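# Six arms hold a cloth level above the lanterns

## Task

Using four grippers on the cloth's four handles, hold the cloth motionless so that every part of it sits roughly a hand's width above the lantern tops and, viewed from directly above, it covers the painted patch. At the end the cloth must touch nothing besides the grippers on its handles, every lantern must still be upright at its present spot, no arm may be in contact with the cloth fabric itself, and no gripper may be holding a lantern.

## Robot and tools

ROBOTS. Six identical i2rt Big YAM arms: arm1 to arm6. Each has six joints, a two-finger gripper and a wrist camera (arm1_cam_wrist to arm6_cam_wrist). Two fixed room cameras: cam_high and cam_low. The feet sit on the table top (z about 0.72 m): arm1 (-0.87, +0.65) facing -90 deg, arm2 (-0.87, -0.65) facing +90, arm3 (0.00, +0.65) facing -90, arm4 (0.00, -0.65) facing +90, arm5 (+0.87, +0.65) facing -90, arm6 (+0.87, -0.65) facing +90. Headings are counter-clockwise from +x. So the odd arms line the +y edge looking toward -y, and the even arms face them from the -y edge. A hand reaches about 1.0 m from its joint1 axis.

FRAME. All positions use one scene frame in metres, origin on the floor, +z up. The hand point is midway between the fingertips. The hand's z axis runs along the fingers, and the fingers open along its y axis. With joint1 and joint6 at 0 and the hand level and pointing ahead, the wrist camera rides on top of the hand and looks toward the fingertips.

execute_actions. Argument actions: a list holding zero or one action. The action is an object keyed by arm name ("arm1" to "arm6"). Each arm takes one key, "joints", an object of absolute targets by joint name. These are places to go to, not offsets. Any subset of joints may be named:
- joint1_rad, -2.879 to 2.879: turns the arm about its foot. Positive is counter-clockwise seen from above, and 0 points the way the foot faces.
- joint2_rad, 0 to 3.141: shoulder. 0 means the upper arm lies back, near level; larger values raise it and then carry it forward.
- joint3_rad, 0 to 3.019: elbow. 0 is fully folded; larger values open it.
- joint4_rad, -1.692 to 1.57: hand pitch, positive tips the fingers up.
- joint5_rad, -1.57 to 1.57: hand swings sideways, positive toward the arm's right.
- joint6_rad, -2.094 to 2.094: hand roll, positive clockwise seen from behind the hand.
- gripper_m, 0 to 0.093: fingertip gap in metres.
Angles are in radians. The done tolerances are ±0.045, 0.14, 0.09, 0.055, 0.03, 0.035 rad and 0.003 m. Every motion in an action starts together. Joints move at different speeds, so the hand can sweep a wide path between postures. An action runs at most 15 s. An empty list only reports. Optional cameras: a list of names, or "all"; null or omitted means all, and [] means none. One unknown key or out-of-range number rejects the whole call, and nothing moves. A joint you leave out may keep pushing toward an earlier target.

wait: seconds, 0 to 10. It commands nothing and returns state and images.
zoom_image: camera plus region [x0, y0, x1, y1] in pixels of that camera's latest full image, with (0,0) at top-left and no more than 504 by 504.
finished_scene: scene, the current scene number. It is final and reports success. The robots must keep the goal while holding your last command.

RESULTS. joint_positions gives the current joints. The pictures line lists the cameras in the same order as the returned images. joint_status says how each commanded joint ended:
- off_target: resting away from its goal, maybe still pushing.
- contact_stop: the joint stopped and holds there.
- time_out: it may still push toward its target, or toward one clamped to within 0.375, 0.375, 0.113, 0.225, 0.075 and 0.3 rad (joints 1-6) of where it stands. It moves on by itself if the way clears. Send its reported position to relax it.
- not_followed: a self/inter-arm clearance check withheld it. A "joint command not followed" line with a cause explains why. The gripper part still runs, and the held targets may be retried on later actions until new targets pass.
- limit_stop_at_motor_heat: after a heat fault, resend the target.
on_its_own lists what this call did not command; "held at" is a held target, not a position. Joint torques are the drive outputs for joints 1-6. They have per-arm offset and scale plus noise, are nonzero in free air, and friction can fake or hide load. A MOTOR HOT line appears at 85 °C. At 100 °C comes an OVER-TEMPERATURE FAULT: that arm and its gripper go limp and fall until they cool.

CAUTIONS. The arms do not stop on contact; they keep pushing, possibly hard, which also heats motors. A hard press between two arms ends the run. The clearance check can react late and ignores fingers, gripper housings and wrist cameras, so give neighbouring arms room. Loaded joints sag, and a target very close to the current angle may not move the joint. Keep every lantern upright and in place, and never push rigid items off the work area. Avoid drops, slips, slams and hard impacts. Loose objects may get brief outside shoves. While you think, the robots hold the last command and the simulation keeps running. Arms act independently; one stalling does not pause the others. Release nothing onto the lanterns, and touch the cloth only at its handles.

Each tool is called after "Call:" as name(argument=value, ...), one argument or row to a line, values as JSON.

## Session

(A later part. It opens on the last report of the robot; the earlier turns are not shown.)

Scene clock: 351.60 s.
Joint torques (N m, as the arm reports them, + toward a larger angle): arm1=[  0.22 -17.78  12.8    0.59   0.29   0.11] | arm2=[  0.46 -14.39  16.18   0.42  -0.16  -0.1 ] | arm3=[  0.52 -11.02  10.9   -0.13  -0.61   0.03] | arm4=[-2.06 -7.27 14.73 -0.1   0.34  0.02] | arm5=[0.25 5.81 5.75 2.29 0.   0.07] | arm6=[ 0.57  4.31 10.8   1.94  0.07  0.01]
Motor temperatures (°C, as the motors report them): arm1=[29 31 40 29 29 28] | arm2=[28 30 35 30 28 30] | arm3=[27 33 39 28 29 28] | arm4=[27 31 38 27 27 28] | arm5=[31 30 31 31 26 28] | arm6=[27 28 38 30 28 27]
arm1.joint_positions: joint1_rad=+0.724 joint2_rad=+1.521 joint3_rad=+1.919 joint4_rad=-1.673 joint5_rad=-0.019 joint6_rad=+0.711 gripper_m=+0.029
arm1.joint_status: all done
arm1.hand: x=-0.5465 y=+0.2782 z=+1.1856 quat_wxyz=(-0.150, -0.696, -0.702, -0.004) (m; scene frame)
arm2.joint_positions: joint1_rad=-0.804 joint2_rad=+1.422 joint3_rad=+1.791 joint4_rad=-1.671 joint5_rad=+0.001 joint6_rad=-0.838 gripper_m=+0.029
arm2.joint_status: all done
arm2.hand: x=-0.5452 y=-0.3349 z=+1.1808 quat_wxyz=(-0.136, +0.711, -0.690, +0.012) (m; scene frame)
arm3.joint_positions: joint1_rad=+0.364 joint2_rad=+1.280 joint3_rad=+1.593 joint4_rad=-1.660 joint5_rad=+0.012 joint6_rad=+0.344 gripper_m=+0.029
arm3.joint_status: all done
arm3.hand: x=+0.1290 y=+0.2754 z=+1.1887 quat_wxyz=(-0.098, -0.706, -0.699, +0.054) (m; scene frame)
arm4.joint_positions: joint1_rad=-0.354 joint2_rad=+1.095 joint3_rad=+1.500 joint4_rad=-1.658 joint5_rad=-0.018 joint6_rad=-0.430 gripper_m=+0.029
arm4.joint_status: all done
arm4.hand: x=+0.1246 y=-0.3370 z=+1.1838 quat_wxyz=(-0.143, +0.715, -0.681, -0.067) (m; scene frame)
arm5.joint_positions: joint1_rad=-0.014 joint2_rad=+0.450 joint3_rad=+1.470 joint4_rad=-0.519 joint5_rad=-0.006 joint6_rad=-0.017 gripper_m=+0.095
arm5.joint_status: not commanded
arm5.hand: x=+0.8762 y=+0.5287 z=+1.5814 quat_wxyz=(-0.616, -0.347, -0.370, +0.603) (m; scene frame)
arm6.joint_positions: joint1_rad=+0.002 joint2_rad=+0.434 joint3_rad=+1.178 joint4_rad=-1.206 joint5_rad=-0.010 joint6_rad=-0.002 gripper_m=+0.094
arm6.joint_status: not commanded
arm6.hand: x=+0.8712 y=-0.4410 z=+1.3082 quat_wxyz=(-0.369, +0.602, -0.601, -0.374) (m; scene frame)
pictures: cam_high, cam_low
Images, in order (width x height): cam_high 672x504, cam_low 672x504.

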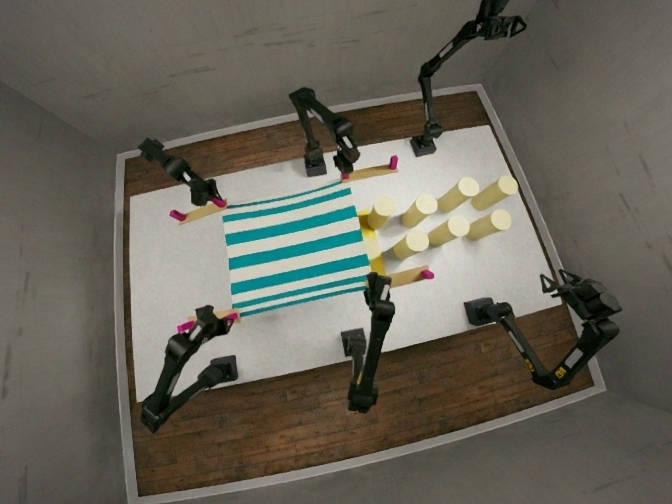

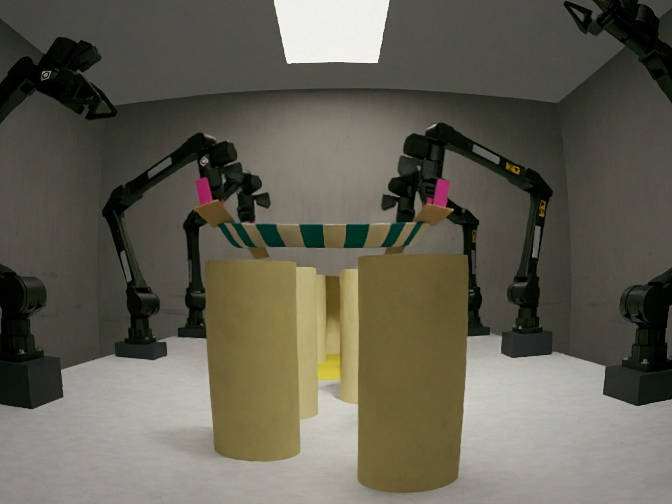

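Call:
execute_actions(
  actions=[
    {"arm1":{"joints":{"joint1_rad":0.953,"joint2_rad":1.915,"joint3_rad":2.49,"joint6_rad":0.96}},"arm2":{"joints":{"joint1_rad":-1.043,"joint2_rad":1.828,"joint3_rad":2.37,"joint6_rad":-1.09}},"arm3":{"joints":{"joint1_rad":0.785,"joint2_rad":1.585,"joint3_rad":1.925,"joint6_rad":0.75}},"arm4":{"joints":{"joint1_rad":-0.826,"joint2_rad":1.418,"joint3_rad":1.822,"joint6_rad":-0.89}}},
  ],
  cameras=["all"],
)

Scene clock: 378.20 s.
Joint torques (N m, as the arm reports them, + toward a larger angle): arm1=[  0.73 -24.62  12.57   0.33   0.24   0.13] | arm2=[ -0.4  -21.83  15.89   0.13  -0.06  -0.09] | arm3=[  1.01 -17.52  14.63   0.09  -0.87   0.05] | arm4=[ -2.03 -11.84  15.22  -0.02   0.57   0.03] | arm5=[ 0.17  5.88  5.75  2.33 -0.01  0.08] | arm6=[ 0.43  4.24 10.84  1.95  0.07  0.  ]
Motor temperatures (°C, as the motors report them): arm1=[29 32 41 29 29 28] | arm2=[28 31 37 30 27 30] | arm3=[27 33 40 28 30 28] | arm4=[27 31 43 27 27 28] | arm5=[31 30 31 31 26 28] | arm6=[27 28 38 30 28 27]
arm1.joint_positions: joint1_rad=+0.954 joint2_rad=+1.952 joint3_rad=+2.440 joint4_rad=-1.663 joint5_rad=-0.017 joint6_rad=+0.951 gripper_m=+0.029
arm1.joint_status: all done
arm1.hand: x=-0.3379 y=+0.2672 z=+1.1710 quat_wxyz=(-0.195, -0.693, -0.693, -0.045) (m; scene frame)
arm2.joint_positions: joint1_rad=-1.036 joint2_rad=+1.859 joint3_rad=+2.307 joint4_rad=-1.658 joint5_rad=-0.002 joint6_rad=-1.078 gripper_m=+0.029
arm2.joint_status: all done
arm2.hand: x=-0.3345 y=-0.3321 z=+1.1771 quat_wxyz=(-0.175, +0.709, -0.682, +0.053) (m; scene frame)
arm3.joint_positions: joint1_rad=+0.768 joint2_rad=+1.606 joint3_rad=+1.878 joint4_rad=-1.670 joint5_rad=+0.019 joint6_rad=+0.740 gripper_m=+0.029
arm3.joint_status: all done
arm3.hand: x=+0.3441 y=+0.2685 z=+1.1647 quat_wxyz=(-0.086, -0.705, -0.704, +0.014) (m; scene frame)
arm4.joint_positions: joint1_rad=-0.809 joint2_rad=+1.433 joint3_rad=+1.767 joint4_rad=-1.665 joint5_rad=-0.026 joint6_rad=-0.876 gripper_m=+0.029
arm4.joint_status: all done
arm4.hand: x=+0.3375 y=-0.3423 z=+1.1696 quat_wxyz=(-0.119, +0.716, -0.688, -0.005) (m; scene frame)
arm5.joint_positions: joint1_rad=-0.014 joint2_rad=+0.450 joint3_rad=+1.470 joint4_rad=-0.519 joint5_rad=-0.006 joint6_rad=-0.017 gripper_m=+0.095
arm5.joint_status: not commanded
arm5.hand: x=+0.8762 y=+0.5287 z=+1.5814 quat_wxyz=(-0.616, -0.347, -0.370, +0.603) (m; scene frame)
arm6.joint_positions: joint1_rad=+0.002 joint2_rad=+0.434 joint3_rad=+1.178 joint4_rad=-1.206 joint5_rad=-0.010 joint6_rad=-0.002 gripper_m=+0.094
arm6.joint_status: not commanded
arm6.hand: x=+0.8712 y=-0.4410 z=+1.3082 quat_wxyz=(-0.369, +0.602, -0.601, -0.374) (m; scene frame)
pictures: arm1_cam_wrist, arm2_cam_wrist, arm3_cam_wrist, arm4_cam_wrist, arm5_cam_wrist, arm6_cam_wrist, cam_high, cam_low
Images, in order (width x height): arm1_cam_wrist 616x616, arm2_cam_wrist 616x616, arm3_cam_wrist 616x616, arm4_cam_wrist 616x616, arm5_cam_wrist 616x616, arm6_cam_wrist 616x616, cam_high 672x504, cam_low 672x504.

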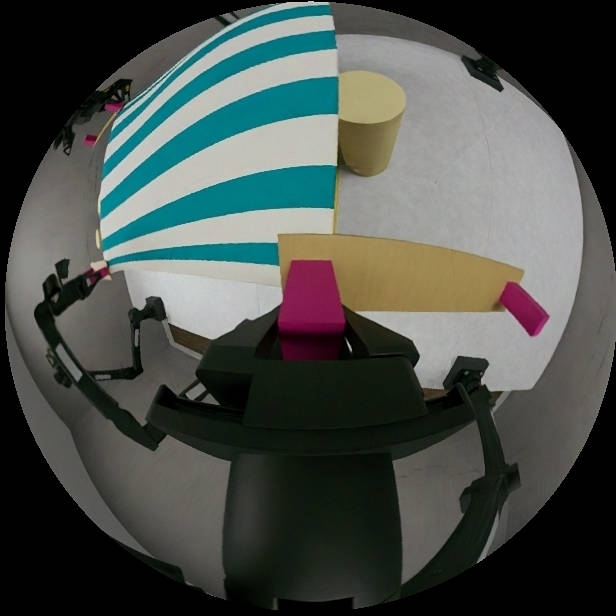

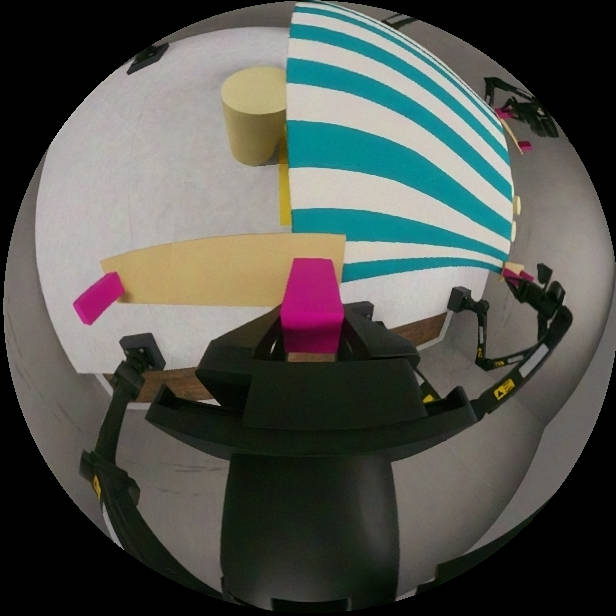

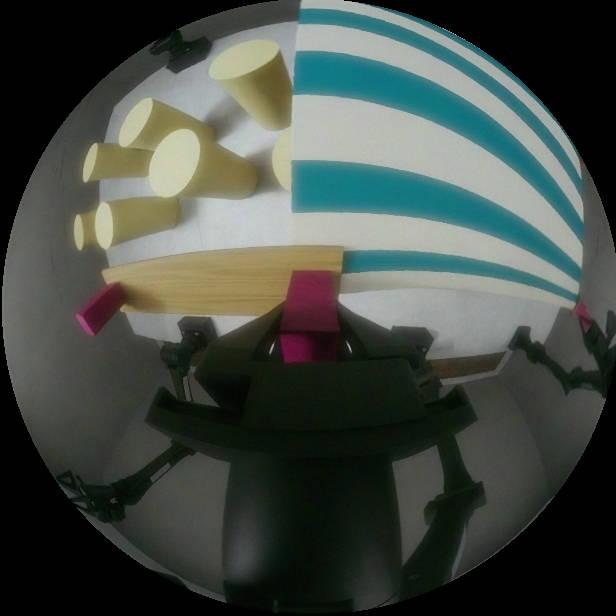

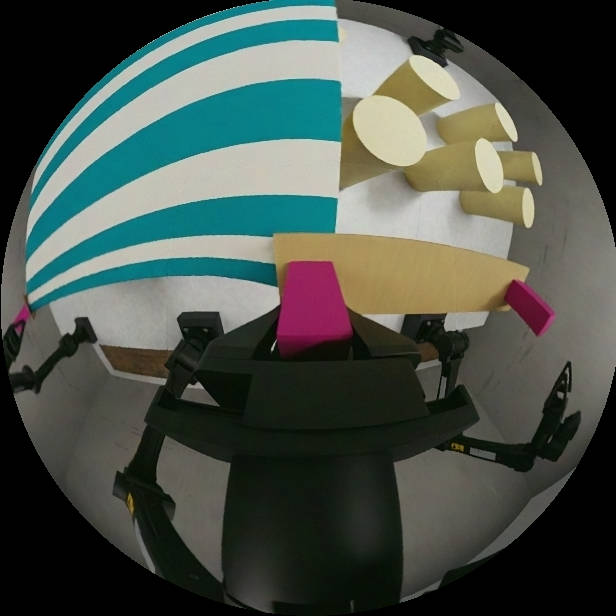

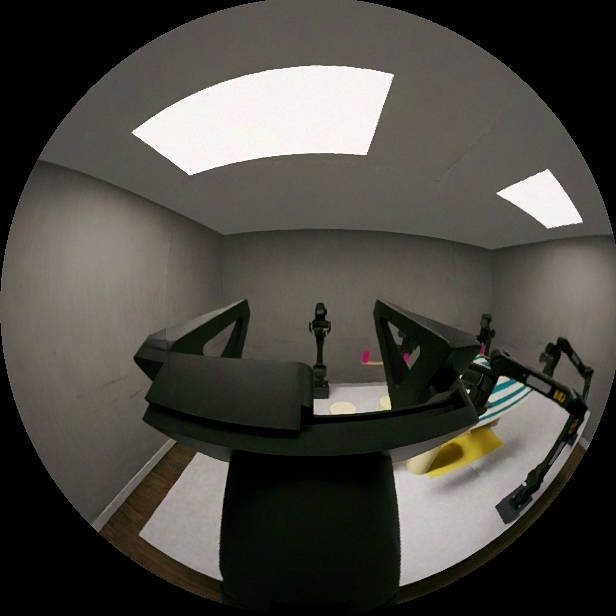

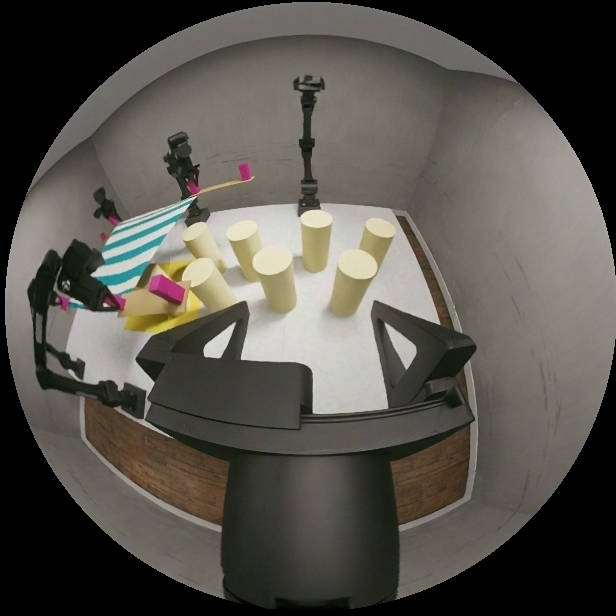

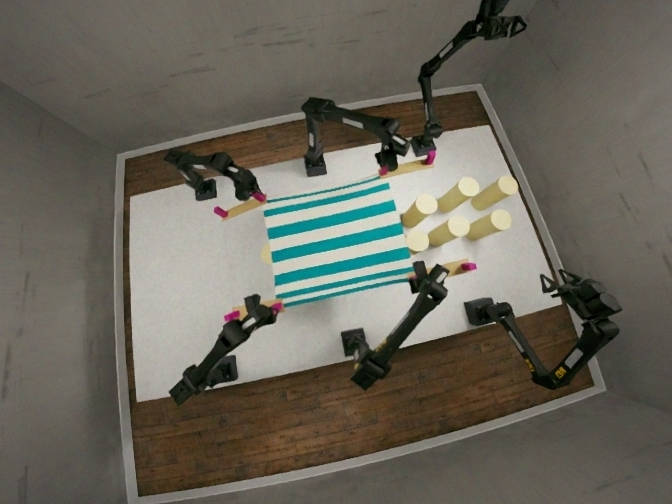

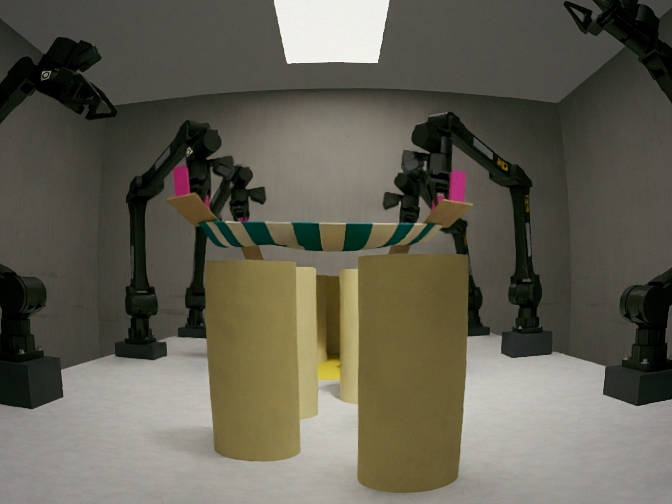

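Call:
execute_actions(
  actions=[
    {"arm1":{"joints":{"joint1_rad":0.978}},"arm2":{"joints":{"joint1_rad":-1.065}}},
  ],
  cameras=["cam_high","cam_low"],
)

Scene clock: 389.37 s.
Joint torques (N m, as the arm reports them, + toward a larger angle): arm1=[  2.23 -24.39  12.67   0.25   0.22   0.1 ] | arm2=[ -0.49 -21.99  15.9    0.13   0.01  -0.09] | arm3=[  0.53 -17.63  14.63   0.14  -0.83   0.02] | arm4=[ -2.05 -11.87  15.26   0.01   0.57   0.03] | arm5=[ 0.18  5.85  5.74  2.3  -0.01  0.07] | arm6=[ 0.48  4.37 10.82  1.93  0.07  0.01]
Motor temperatures (°C, as the motors report them): arm1=[29 33 42 29 28 28] | arm2=[28 32 37 30 27 30] | arm3=[27 33 42 28 30 28] | arm4=[27 31 44 27 27 28] | arm5=[31 30 31 31 26 28] | arm6=[27 28 38 30 28 27]
arm1.joint_positions: joint1_rad=+0.965 joint2_rad=+1.952 joint3_rad=+2.440 joint4_rad=-1.663 joint5_rad=-0.017 joint6_rad=+0.952 gripper_m=+0.029
arm1.joint_status: all done
arm1.hand: x=-0.3339 y=+0.2729 z=+1.1711 quat_wxyz=(-0.195, -0.690, -0.696, -0.046) (m; scene frame)
arm2.joint_positions: joint1_rad=-1.055 joint2_rad=+1.859 joint3_rad=+2.307 joint4_rad=-1.658 joint5_rad=-0.004 joint6_rad=-1.079 gripper_m=+0.029
arm2.joint_status: all done
arm2.hand: x=-0.3289 y=-0.3418 z=+1.1772 quat_wxyz=(-0.175, +0.703, -0.688, +0.054) (m; scene frame)
arm3.joint_positions: joint1_rad=+0.768 joint2_rad=+1.606 joint3_rad=+1.878 joint4_rad=-1.670 joint5_rad=+0.019 joint6_rad=+0.740 gripper_m=+0.029
arm3.joint_status: not commanded
arm3.hand: x=+0.3441 y=+0.2686 z=+1.1649 quat_wxyz=(-0.086, -0.705, -0.704, +0.014) (m; scene frame)
arm4.joint_positions: joint1_rad=-0.809 joint2_rad=+1.433 joint3_rad=+1.767 joint4_rad=-1.665 joint5_rad=-0.026 joint6_rad=-0.877 gripper_m=+0.029
arm4.joint_status: not commanded
arm4.hand: x=+0.3375 y=-0.3423 z=+1.1696 quat_wxyz=(-0.119, +0.716, -0.688, -0.005) (m; scene frame)
arm5.joint_positions: joint1_rad=-0.014 joint2_rad=+0.450 joint3_rad=+1.470 joint4_rad=-0.519 joint5_rad=-0.006 joint6_rad=-0.017 gripper_m=+0.095
arm5.joint_status: not commanded
arm5.hand: x=+0.8762 y=+0.5287 z=+1.5814 quat_wxyz=(-0.616, -0.347, -0.370, +0.603) (m; scene frame)
arm6.joint_positions: joint1_rad=+0.002 joint2_rad=+0.434 joint3_rad=+1.178 joint4_rad=-1.206 joint5_rad=-0.010 joint6_rad=-0.002 gripper_m=+0.094
arm6.joint_status: not commanded
arm6.hand: x=+0.8712 y=-0.4410 z=+1.3082 quat_wxyz=(-0.369, +0.602, -0.601, -0.374) (m; scene frame)
pictures: cam_high, cam_low
Images, in order (width x height): cam_high 672x504, cam_low 672x504.

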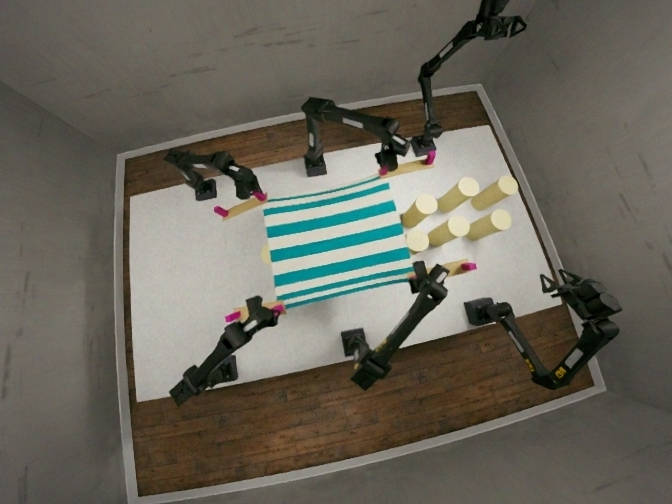

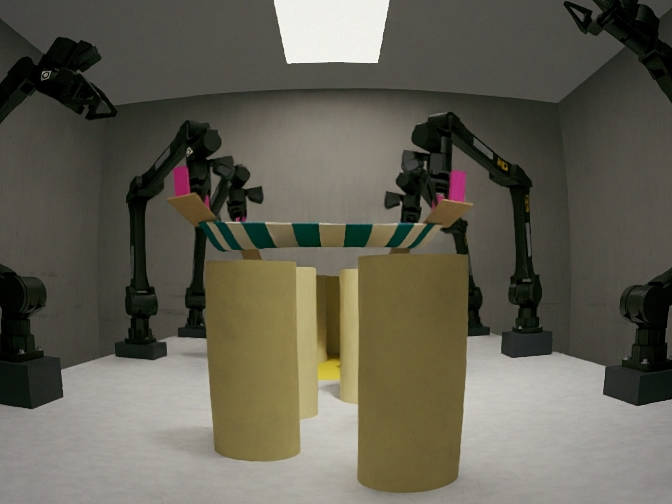

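Call:
finished_scene(
  scene=1,
)

The scene is finished: the task was done.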